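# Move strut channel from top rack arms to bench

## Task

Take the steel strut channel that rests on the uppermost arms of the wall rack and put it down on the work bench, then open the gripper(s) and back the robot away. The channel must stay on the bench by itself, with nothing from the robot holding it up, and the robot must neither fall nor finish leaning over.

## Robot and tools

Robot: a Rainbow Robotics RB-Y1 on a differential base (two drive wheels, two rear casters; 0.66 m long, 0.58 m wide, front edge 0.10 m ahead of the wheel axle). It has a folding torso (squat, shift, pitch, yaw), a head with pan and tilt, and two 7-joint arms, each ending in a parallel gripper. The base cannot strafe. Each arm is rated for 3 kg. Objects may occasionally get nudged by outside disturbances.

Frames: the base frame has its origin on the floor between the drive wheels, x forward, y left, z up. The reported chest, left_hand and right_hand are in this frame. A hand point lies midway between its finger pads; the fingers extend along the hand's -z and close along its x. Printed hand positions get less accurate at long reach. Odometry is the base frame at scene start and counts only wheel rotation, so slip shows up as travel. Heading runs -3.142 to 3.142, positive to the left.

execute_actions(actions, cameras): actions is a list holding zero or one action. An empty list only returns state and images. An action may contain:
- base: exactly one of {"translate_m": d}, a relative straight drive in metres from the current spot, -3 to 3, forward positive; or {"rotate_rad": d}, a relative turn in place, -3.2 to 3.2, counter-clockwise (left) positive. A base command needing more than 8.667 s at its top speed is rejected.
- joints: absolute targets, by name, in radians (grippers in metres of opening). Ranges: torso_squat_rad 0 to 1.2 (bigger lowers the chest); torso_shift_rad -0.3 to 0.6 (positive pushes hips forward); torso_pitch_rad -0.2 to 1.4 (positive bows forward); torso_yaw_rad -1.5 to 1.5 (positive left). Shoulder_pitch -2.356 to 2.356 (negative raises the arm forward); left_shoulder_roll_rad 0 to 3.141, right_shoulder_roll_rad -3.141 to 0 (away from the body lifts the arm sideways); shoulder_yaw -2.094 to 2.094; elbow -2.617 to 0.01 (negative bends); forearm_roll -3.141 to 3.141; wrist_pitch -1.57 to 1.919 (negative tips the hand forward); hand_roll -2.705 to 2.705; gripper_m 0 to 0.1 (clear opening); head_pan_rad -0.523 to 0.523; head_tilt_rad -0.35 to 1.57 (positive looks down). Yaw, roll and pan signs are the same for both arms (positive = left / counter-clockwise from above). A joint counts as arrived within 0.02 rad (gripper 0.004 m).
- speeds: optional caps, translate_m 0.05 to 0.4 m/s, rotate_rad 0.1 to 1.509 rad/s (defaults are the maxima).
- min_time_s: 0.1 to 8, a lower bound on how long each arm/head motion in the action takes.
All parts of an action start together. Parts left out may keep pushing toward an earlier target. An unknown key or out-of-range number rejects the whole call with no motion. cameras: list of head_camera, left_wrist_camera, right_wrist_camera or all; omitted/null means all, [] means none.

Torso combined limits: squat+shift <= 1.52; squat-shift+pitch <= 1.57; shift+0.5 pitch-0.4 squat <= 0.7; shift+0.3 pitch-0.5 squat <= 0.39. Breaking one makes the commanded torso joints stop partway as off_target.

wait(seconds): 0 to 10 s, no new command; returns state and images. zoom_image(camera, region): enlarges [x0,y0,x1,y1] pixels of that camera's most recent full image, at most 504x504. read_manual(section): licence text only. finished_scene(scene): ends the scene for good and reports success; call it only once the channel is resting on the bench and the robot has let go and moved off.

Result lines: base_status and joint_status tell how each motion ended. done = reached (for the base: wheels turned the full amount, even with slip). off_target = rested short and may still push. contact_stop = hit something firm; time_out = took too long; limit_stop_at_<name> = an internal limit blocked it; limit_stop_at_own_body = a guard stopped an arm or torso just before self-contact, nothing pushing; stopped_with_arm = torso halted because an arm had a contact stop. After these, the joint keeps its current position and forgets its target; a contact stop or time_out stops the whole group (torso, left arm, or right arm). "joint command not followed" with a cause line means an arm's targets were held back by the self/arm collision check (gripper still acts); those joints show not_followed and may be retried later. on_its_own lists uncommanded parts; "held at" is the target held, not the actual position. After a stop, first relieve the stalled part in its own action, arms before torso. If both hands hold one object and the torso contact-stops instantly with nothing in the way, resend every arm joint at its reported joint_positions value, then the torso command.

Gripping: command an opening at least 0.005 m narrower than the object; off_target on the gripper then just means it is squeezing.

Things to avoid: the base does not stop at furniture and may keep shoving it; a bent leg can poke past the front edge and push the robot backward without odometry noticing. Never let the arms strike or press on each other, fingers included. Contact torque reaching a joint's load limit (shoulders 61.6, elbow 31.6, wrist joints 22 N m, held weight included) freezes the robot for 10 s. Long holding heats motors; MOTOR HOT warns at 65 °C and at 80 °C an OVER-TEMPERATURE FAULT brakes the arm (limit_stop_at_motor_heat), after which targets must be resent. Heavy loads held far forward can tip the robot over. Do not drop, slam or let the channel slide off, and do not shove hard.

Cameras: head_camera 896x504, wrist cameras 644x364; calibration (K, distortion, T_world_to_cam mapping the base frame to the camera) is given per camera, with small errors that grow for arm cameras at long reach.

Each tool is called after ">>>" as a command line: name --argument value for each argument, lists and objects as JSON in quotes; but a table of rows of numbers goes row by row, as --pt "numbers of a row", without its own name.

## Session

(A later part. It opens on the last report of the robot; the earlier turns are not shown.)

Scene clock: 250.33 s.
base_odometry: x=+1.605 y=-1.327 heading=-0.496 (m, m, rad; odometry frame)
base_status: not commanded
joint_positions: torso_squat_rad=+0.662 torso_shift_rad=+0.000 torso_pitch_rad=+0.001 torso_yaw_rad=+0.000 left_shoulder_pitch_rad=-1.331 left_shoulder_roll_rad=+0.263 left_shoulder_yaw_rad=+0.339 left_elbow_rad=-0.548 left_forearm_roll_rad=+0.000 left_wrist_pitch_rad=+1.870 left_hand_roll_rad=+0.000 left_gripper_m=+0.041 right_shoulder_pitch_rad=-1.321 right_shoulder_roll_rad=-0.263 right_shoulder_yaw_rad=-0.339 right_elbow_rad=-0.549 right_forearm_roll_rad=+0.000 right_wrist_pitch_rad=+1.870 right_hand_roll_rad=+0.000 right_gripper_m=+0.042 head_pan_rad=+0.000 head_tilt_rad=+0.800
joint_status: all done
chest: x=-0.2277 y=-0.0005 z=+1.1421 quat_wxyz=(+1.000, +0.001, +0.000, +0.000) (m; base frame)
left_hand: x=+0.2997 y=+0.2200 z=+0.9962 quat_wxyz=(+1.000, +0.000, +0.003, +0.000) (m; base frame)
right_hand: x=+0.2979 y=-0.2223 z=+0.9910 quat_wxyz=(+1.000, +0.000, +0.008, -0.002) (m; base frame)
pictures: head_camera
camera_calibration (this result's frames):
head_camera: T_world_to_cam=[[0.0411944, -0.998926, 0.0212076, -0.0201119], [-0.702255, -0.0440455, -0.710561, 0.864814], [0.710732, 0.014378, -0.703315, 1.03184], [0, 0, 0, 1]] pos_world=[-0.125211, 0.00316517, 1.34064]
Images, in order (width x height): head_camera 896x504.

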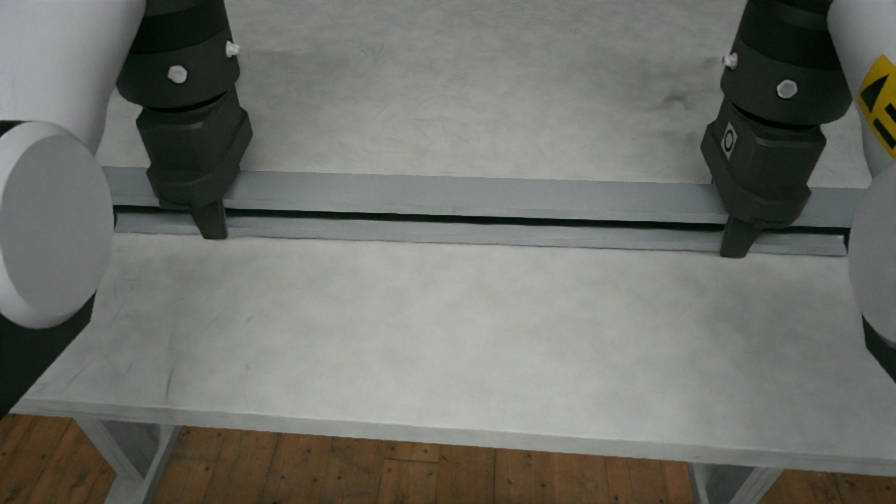

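>>> execute_actions --actions '[{"joints":{"torso_squat_rad":0.667}}]'

>>> zoom_image --camera "head_camera" --region '[630, 205, 830, 305]'

>>> zoom_image --camera "head_camera" --region '[150, 190, 350, 290]'

Scene clock: 259.67 s.
base_odometry: x=+1.605 y=-1.327 heading=-0.496 (m, m, rad; odometry frame)
base_status: not commanded
joint_positions: torso_squat_rad=+0.667 torso_shift_rad=+0.000 torso_pitch_rad=+0.001 torso_yaw_rad=+0.000 left_shoulder_pitch_rad=-1.331 left_shoulder_roll_rad=+0.263 left_shoulder_yaw_rad=+0.339 left_elbow_rad=-0.548 left_forearm_roll_rad=+0.000 left_wrist_pitch_rad=+1.870 left_hand_roll_rad=+0.000 left_gripper_m=+0.041 right_shoulder_pitch_rad=-1.320 right_shoulder_roll_rad=-0.263 right_shoulder_yaw_rad=-0.339 right_elbow_rad=-0.549 right_forearm_roll_rad=+0.000 right_wrist_pitch_rad=+1.870 right_hand_roll_rad=+0.000 right_gripper_m=+0.042 head_pan_rad=+0.000 head_tilt_rad=+0.800
joint_status: all done
chest: x=-0.2278 y=-0.0005 z=+1.1400 quat_wxyz=(+1.000, +0.001, +0.000, +0.000) (m; base frame)
left_hand: x=+0.2998 y=+0.2199 z=+0.9945 quat_wxyz=(+1.000, +0.000, +0.003, +0.000) (m; base frame)
right_hand: x=+0.2977 y=-0.2223 z=+0.9888 quat_wxyz=(+1.000, +0.001, +0.008, -0.002) (m; base frame)
pictures: head_camera, left_wrist_camera, right_wrist_camera
camera_calibration (this result's frames):
head_camera: T_world_to_cam=[[0.0411908, -0.998927, 0.0211637, -0.0200318], [-0.702125, -0.0440092, -0.710692, 0.863387], [0.710861, 0.0144144, -0.703185, 1.03026], [0, 0, 0, 1]] pos_world=[-0.125345, 0.00313599, 1.33849]
left_wrist_camera: T_world_to_cam=[[0.999328, 0.0125722, -0.0344394, -0.271627], [0.0324852, -0.739097, 0.672815, -0.48944], [-0.0169953, -0.673481, -0.739009, 0.975267], [0, 0, 0, 1]] pos_world=[0.303919, 0.298495, 1.04068]
right_wrist_camera: T_world_to_cam=[[-0.998693, 0.0326922, 0.0392774, 0.267835], [0.0501037, 0.777647, 0.626701, -0.429163], [-0.0100557, 0.62785, -0.778269, 0.998128], [0, 0, 0, 1]] pos_world=[0.299024, -0.301693, 1.03525]
Images, in order (width x height): head_camera 896x504, left_wrist_camera 644x364, right_wrist_camera 644x364.

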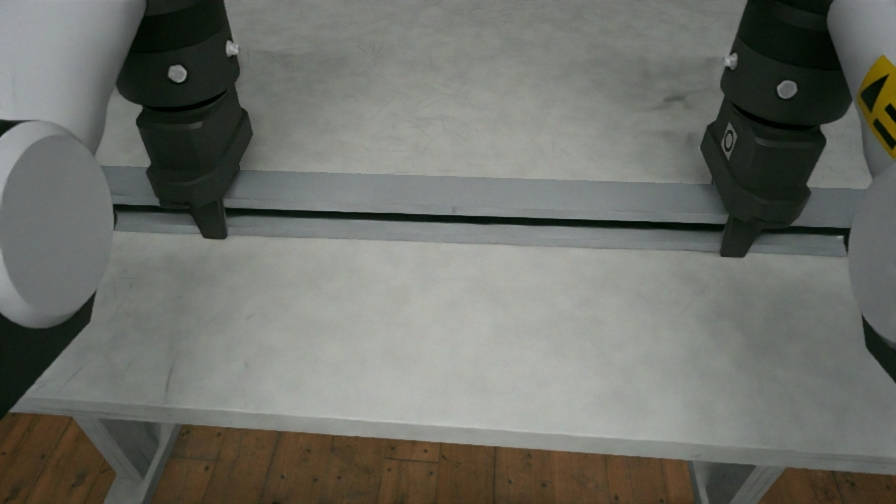

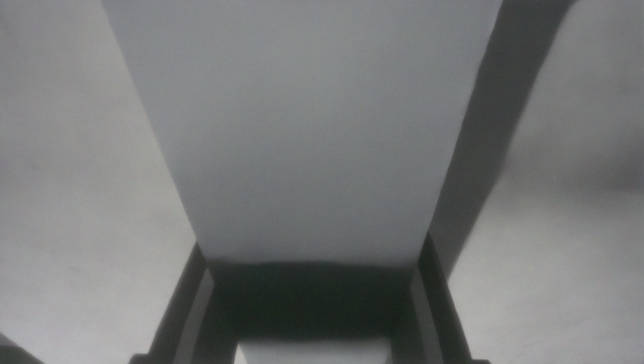

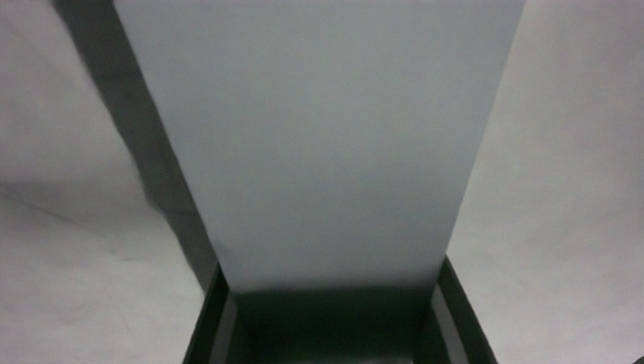

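Region (630, 205, 830, 305) of head_camera's 896x504 image, scaled by 2.520, with more detail than that image has.

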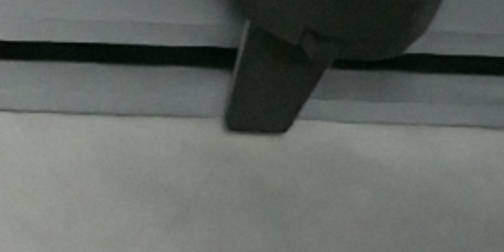

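Region (150, 190, 350, 290) of head_camera's 896x504 image, scaled by 2.520, with more detail than that image has.

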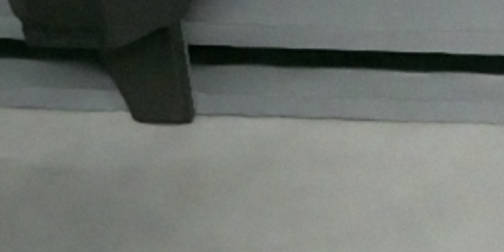

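>>> execute_actions --actions '[{"joints":{"torso_squat_rad":0.674}}]'

Scene clock: 263.07 s.
base_odometry: x=+1.605 y=-1.327 heading=-0.496 (m, m, rad; odometry frame)
base_status: not commanded
joint_positions: torso_squat_rad=+0.674 torso_shift_rad=+0.000 torso_pitch_rad=+0.000 torso_yaw_rad=+0.000 left_shoulder_pitch_rad=-1.333 left_shoulder_roll_rad=+0.263 left_shoulder_yaw_rad=+0.339 left_elbow_rad=-0.549 left_forearm_roll_rad=+0.000 left_wrist_pitch_rad=+1.870 left_hand_roll_rad=+0.000 left_gripper_m=+0.041 right_shoulder_pitch_rad=-1.321 right_shoulder_roll_rad=-0.263 right_shoulder_yaw_rad=-0.339 right_elbow_rad=-0.549 right_forearm_roll_rad=+0.000 right_wrist_pitch_rad=+1.870 right_hand_roll_rad=+0.000 right_gripper_m=+0.042 head_pan_rad=+0.000 head_tilt_rad=+0.800
joint_status: all done
chest: x=-0.2280 y=-0.0006 z=+1.1369 quat_wxyz=(+1.000, +0.001, +0.000, +0.000) (m; base frame)
left_hand: x=+0.3000 y=+0.2198 z=+0.9927 quat_wxyz=(+1.000, +0.001, +0.002, +0.000) (m; base frame)
right_hand: x=+0.2977 y=-0.2223 z=+0.9861 quat_wxyz=(+1.000, +0.001, +0.007, -0.002) (m; base frame)
pictures: head_camera, left_wrist_camera, right_wrist_camera
camera_calibration (this result's frames):
head_camera: T_world_to_cam=[[0.0411801, -0.998929, 0.0210887, -0.0199145], [-0.701765, -0.0439409, -0.711052, 0.861518], [0.711217, 0.0144818, -0.702823, 1.02796], [0, 0, 0, 1]] pos_world=[-0.125701, 0.00307595, 1.33548]
left_wrist_camera: T_world_to_cam=[[0.999415, 0.012428, -0.0318752, -0.27448], [0.030648, -0.739289, 0.67269, -0.487582], [-0.0152048, -0.673274, -0.739237, 0.973532], [0, 0, 0, 1]] pos_world=[0.304065, 0.298401, 1.03891]
right_wrist_camera: T_world_to_cam=[[-0.998738, 0.0326379, 0.0381829, 0.268968], [0.0493754, 0.777589, 0.626831, -0.427422], [-0.00923219, 0.627925, -0.778219, 0.995785], [0, 0, 0, 1]] pos_world=[0.298926, -0.301698, 1.03259]
Images, in order (width x height): head_camera 896x504, left_wrist_camera 644x364, right_wrist_camera 644x364.

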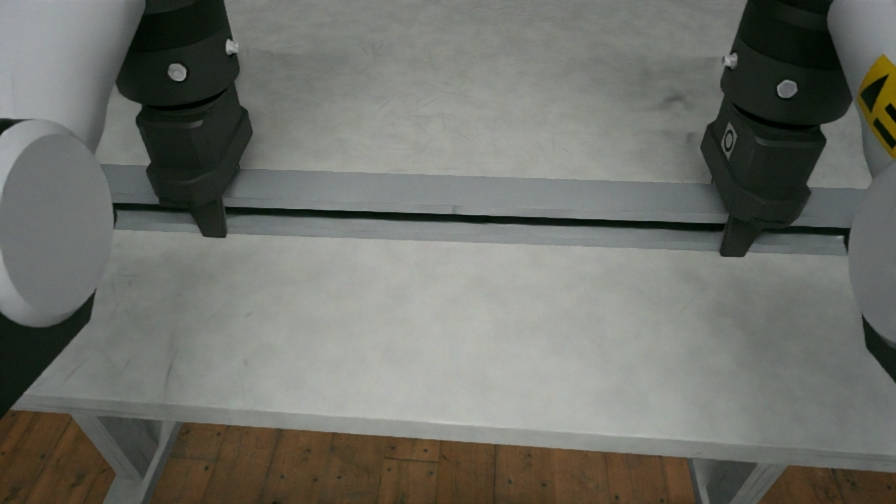

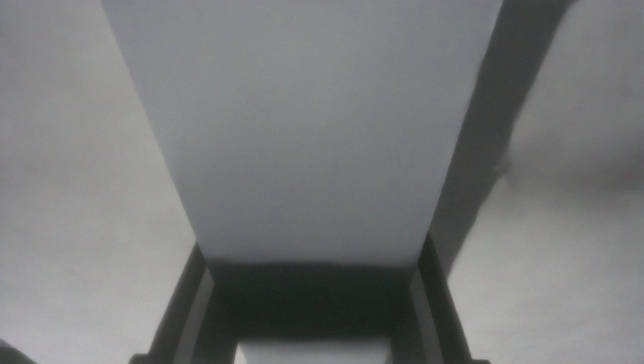

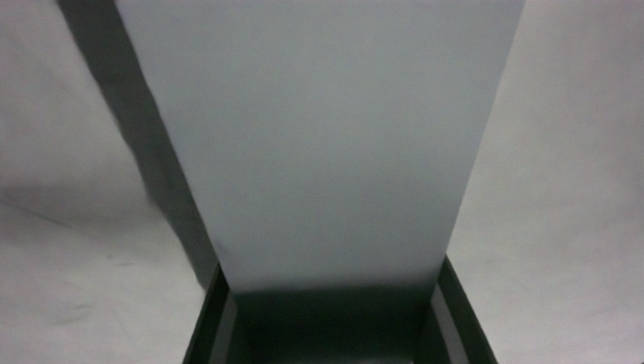

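Contact made (the arms are unloading). Releasing.

>>> execute_actions --actions '[{"joints":{"left_gripper_m":0.09,"right_gripper_m":0.09}}]' --cameras '["head_camera"]'

>>> execute_actions --actions '[{"joints":{"torso_squat_rad":0.35}}]' --cameras '["head_camera"]'

Scene clock: 266.93 s.
base_odometry: x=+1.605 y=-1.327 heading=-0.496 (m, m, rad; odometry frame)
base_status: not commanded
joint_positions: torso_squat_rad=+0.674 torso_shift_rad=+0.000 torso_pitch_rad=+0.000 torso_yaw_rad=+0.000 left_shoulder_pitch_rad=-1.334 left_shoulder_roll_rad=+0.264 left_shoulder_yaw_rad=+0.339 left_elbow_rad=-0.550 left_forearm_roll_rad=+0.000 left_wrist_pitch_rad=+1.870 left_hand_roll_rad=+0.000 left_gripper_m=+0.090 right_shoulder_pitch_rad=-1.323 right_shoulder_roll_rad=-0.264 right_shoulder_yaw_rad=-0.339 right_elbow_rad=-0.550 right_forearm_roll_rad=+0.000 right_wrist_pitch_rad=+1.870 right_hand_roll_rad=+0.000 right_gripper_m=+0.090 head_pan_rad=+0.000 head_tilt_rad=+0.800
joint_status: all done
chest: x=-0.2284 y=-0.0006 z=+1.1369 quat_wxyz=(+1.000, +0.001, +0.000, +0.000) (m; base frame)
left_hand: x=+0.3004 y=+0.2196 z=+0.9941 quat_wxyz=(+1.000, +0.001, +0.000, +0.000) (m; base frame)
right_hand: x=+0.2980 y=-0.2222 z=+0.9876 quat_wxyz=(+1.000, +0.001, +0.006, -0.002) (m; base frame)
pictures: head_camera
camera_calibration (this result's frames):
head_camera: T_world_to_cam=[[0.0411659, -0.998929, 0.0211148, -0.0199336], [-0.701313, -0.0439404, -0.711498, 0.861884], [0.711664, 0.0144814, -0.702371, 1.02776], [0, 0, 0, 1]] pos_world=[-0.12615, 0.00307589, 1.33552]
Images, in order (width x height): head_camera 896x504.

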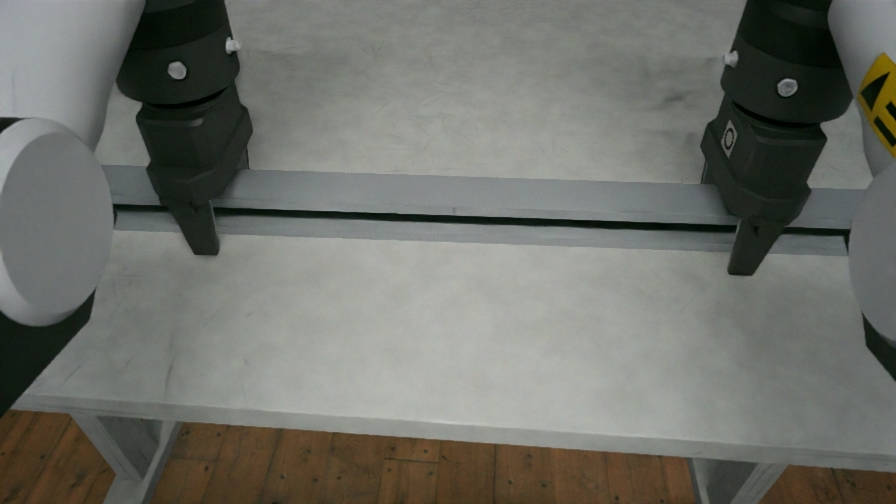

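Scene clock: 268.80 s.
base_odometry: x=+1.605 y=-1.327 heading=-0.496 (m, m, rad; odometry frame)
base_status: not commanded
joint_positions: torso_squat_rad=+0.350 torso_shift_rad=+0.000 torso_pitch_rad=-0.001 torso_yaw_rad=+0.000 left_shoulder_pitch_rad=-1.335 left_shoulder_roll_rad=+0.264 left_shoulder_yaw_rad=+0.339 left_elbow_rad=-0.550 left_forearm_roll_rad=+0.000 left_wrist_pitch_rad=+1.870 left_hand_roll_rad=+0.000 left_gripper_m=+0.090 right_shoulder_pitch_rad=-1.323 right_shoulder_roll_rad=-0.264 right_shoulder_yaw_rad=-0.339 right_elbow_rad=-0.550 right_forearm_roll_rad=+0.000 right_wrist_pitch_rad=+1.870 right_hand_roll_rad=+0.000 right_gripper_m=+0.090 head_pan_rad=+0.000 head_tilt_rad=+0.800
joint_status: all done
chest: x=-0.2284 y=-0.0006 z=+1.2475 quat_wxyz=(+1.000, +0.001, +0.000, +0.000) (m; base frame)
left_hand: x=+0.3003 y=+0.2195 z=+1.1049 quat_wxyz=(+1.000, +0.001, +0.000, +0.000) (m; base frame)
right_hand: x=+0.2980 y=-0.2222 z=+1.0984 quat_wxyz=(+1.000, +0.001, +0.005, -0.002) (m; base frame)
pictures: head_camera
camera_calibration (this result's frames):
head_camera: T_world_to_cam=[[0.0411644, -0.998929, 0.0211178, -0.0223034], [-0.701263, -0.0439404, -0.711548, 0.940601], [0.711714, 0.0144813, -0.70232, 1.10546], [0, 0, 0, 1]] pos_world=[-0.126247, 0.00304227, 1.44614]
Images, in order (width x height): head_camera 896x504.

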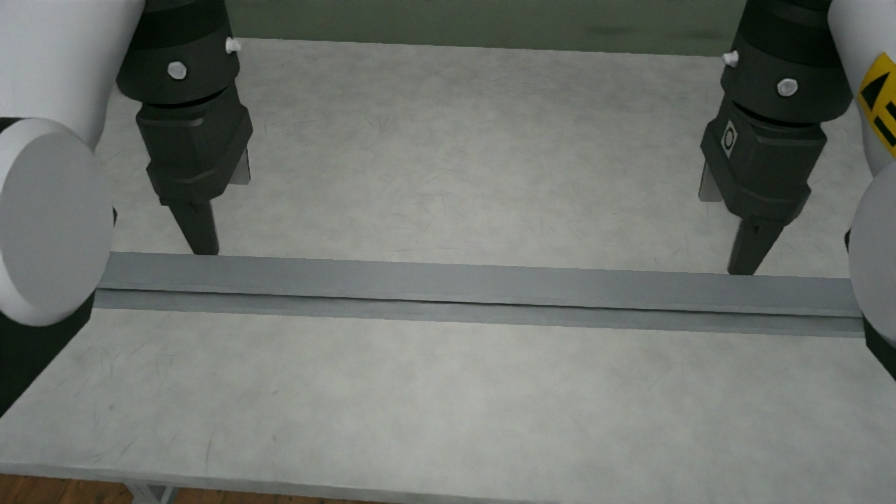

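>>> execute_actions --actions '[{"base":{"translate_m":-0.8},"joints":{"head_tilt_rad":0.5}}]' --cameras '["head_camera"]'

Scene clock: 274.40 s.
base_odometry: x=+0.901 y=-0.947 heading=-0.495 (m, m, rad; odometry frame)
base_status: done
joint_positions: torso_squat_rad=+0.350 torso_shift_rad=+0.000 torso_pitch_rad=-0.001 torso_yaw_rad=+0.000 left_shoulder_pitch_rad=-1.335 left_shoulder_roll_rad=+0.264 left_shoulder_yaw_rad=+0.339 left_elbow_rad=-0.550 left_forearm_roll_rad=+0.000 left_wrist_pitch_rad=+1.870 left_hand_roll_rad=+0.000 left_gripper_m=+0.090 right_shoulder_pitch_rad=-1.323 right_shoulder_roll_rad=-0.264 right_shoulder_yaw_rad=-0.339 right_elbow_rad=-0.550 right_forearm_roll_rad=+0.000 right_wrist_pitch_rad=+1.870 right_hand_roll_rad=+0.000 right_gripper_m=+0.090 head_pan_rad=+0.000 head_tilt_rad=+0.500
joint_status: all done
chest: x=-0.2285 y=-0.0006 z=+1.2475 quat_wxyz=(+1.000, +0.001, +0.000, +0.000) (m; base frame)
left_hand: x=+0.3003 y=+0.2195 z=+1.1050 quat_wxyz=(+1.000, +0.001, +0.000, +0.000) (m; base frame)
right_hand: x=+0.2980 y=-0.2222 z=+1.0985 quat_wxyz=(+1.000, +0.001, +0.005, -0.002) (m; base frame)
pictures: head_camera
camera_calibration (this result's frames):
head_camera: T_world_to_cam=[[0.0327213, -0.998946, 0.0321945, -0.0400782], [-0.459569, -0.0436425, -0.887069, 1.24456], [0.887539, 0.0142305, -0.460512, 0.791837], [0, 0, 0, 1]] pos_world=[-0.129514, 0.00301158, 1.46995]
Images, in order (width x height): head_camera 896x504.

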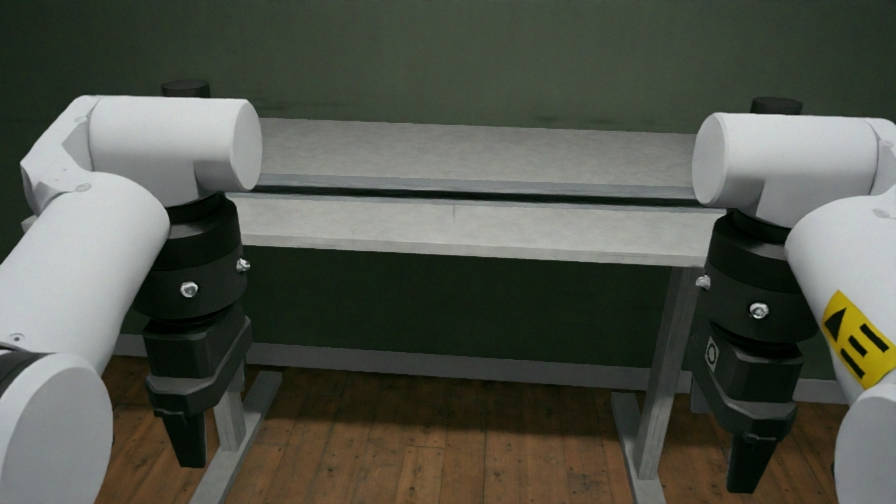

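>>> execute_actions --actions '[{"joints":{"left_shoulder_pitch_rad":0,"left_shoulder_roll_rad":0.05,"left_shoulder_yaw_rad":0,"left_elbow_rad":-0.15,"left_wrist_pitch_rad":0,"right_shoulder_pitch_rad":0,"right_shoulder_roll_rad":-0.05,"right_shoulder_yaw_rad":0,"right_elbow_rad":-0.15,"right_wrist_pitch_rad":0,"head_tilt_rad":0.4}}]' --cameras '["head_camera"]'

Scene clock: 281.63 s.
base_odometry: x=+0.901 y=-0.947 heading=-0.495 (m, m, rad; odometry frame)
base_status: not commanded
joint_positions: torso_squat_rad=+0.350 torso_shift_rad=+0.000 torso_pitch_rad=-0.001 torso_yaw_rad=+0.000 left_shoulder_pitch_rad=+0.000 left_shoulder_roll_rad=+0.050 left_shoulder_yaw_rad=+0.000 left_elbow_rad=-0.150 left_forearm_roll_rad=+0.000 left_wrist_pitch_rad=+0.000 left_hand_roll_rad=+0.000 left_gripper_m=+0.090 right_shoulder_pitch_rad=+0.000 right_shoulder_roll_rad=-0.050 right_shoulder_yaw_rad=+0.000 right_elbow_rad=-0.150 right_forearm_roll_rad=+0.000 right_wrist_pitch_rad=+0.000 right_hand_roll_rad=+0.000 right_gripper_m=+0.090 head_pan_rad=+0.000 head_tilt_rad=+0.400
joint_status: all done
chest: x=-0.2285 y=-0.0006 z=+1.2475 quat_wxyz=(+1.000, +0.001, +0.000, +0.000) (m; base frame)
left_hand: x=-0.1554 y=+0.2584 z=+0.5671 quat_wxyz=(+0.997, +0.026, -0.075, -0.002) (m; base frame)
right_hand: x=-0.1552 y=-0.2578 z=+0.5664 quat_wxyz=(+0.997, -0.024, -0.075, +0.002) (m; base frame)
pictures: head_camera
camera_calibration (this result's frames):
head_camera: T_world_to_cam=[[0.0292179, -0.998951, 0.0352692, -0.0452497], [-0.368722, -0.0435671, -0.928518, 1.32334], [0.92908, 0.0141249, -0.369608, 0.668832], [0, 0, 0, 1]] pos_world=[-0.132133, 0.0030046, 1.47754]
Images, in order (width x height): head_camera 896x504.

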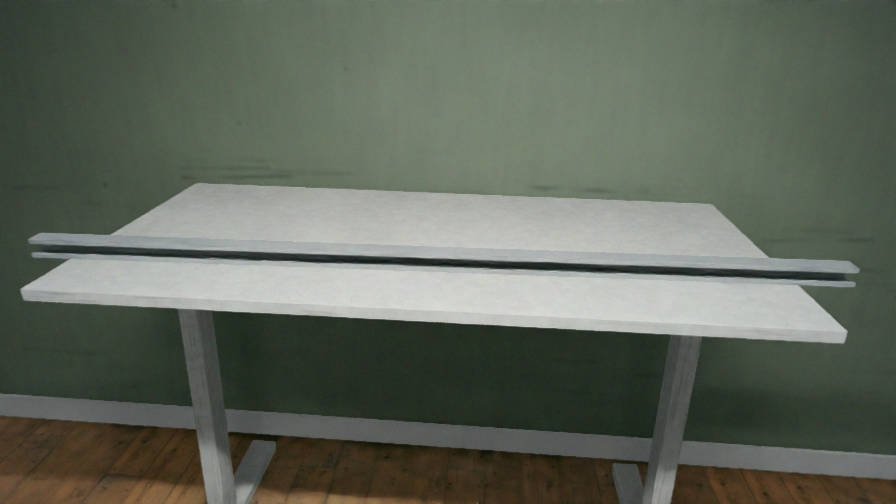

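>>> finished_scene --scene 2

The scene is finished: the task was done.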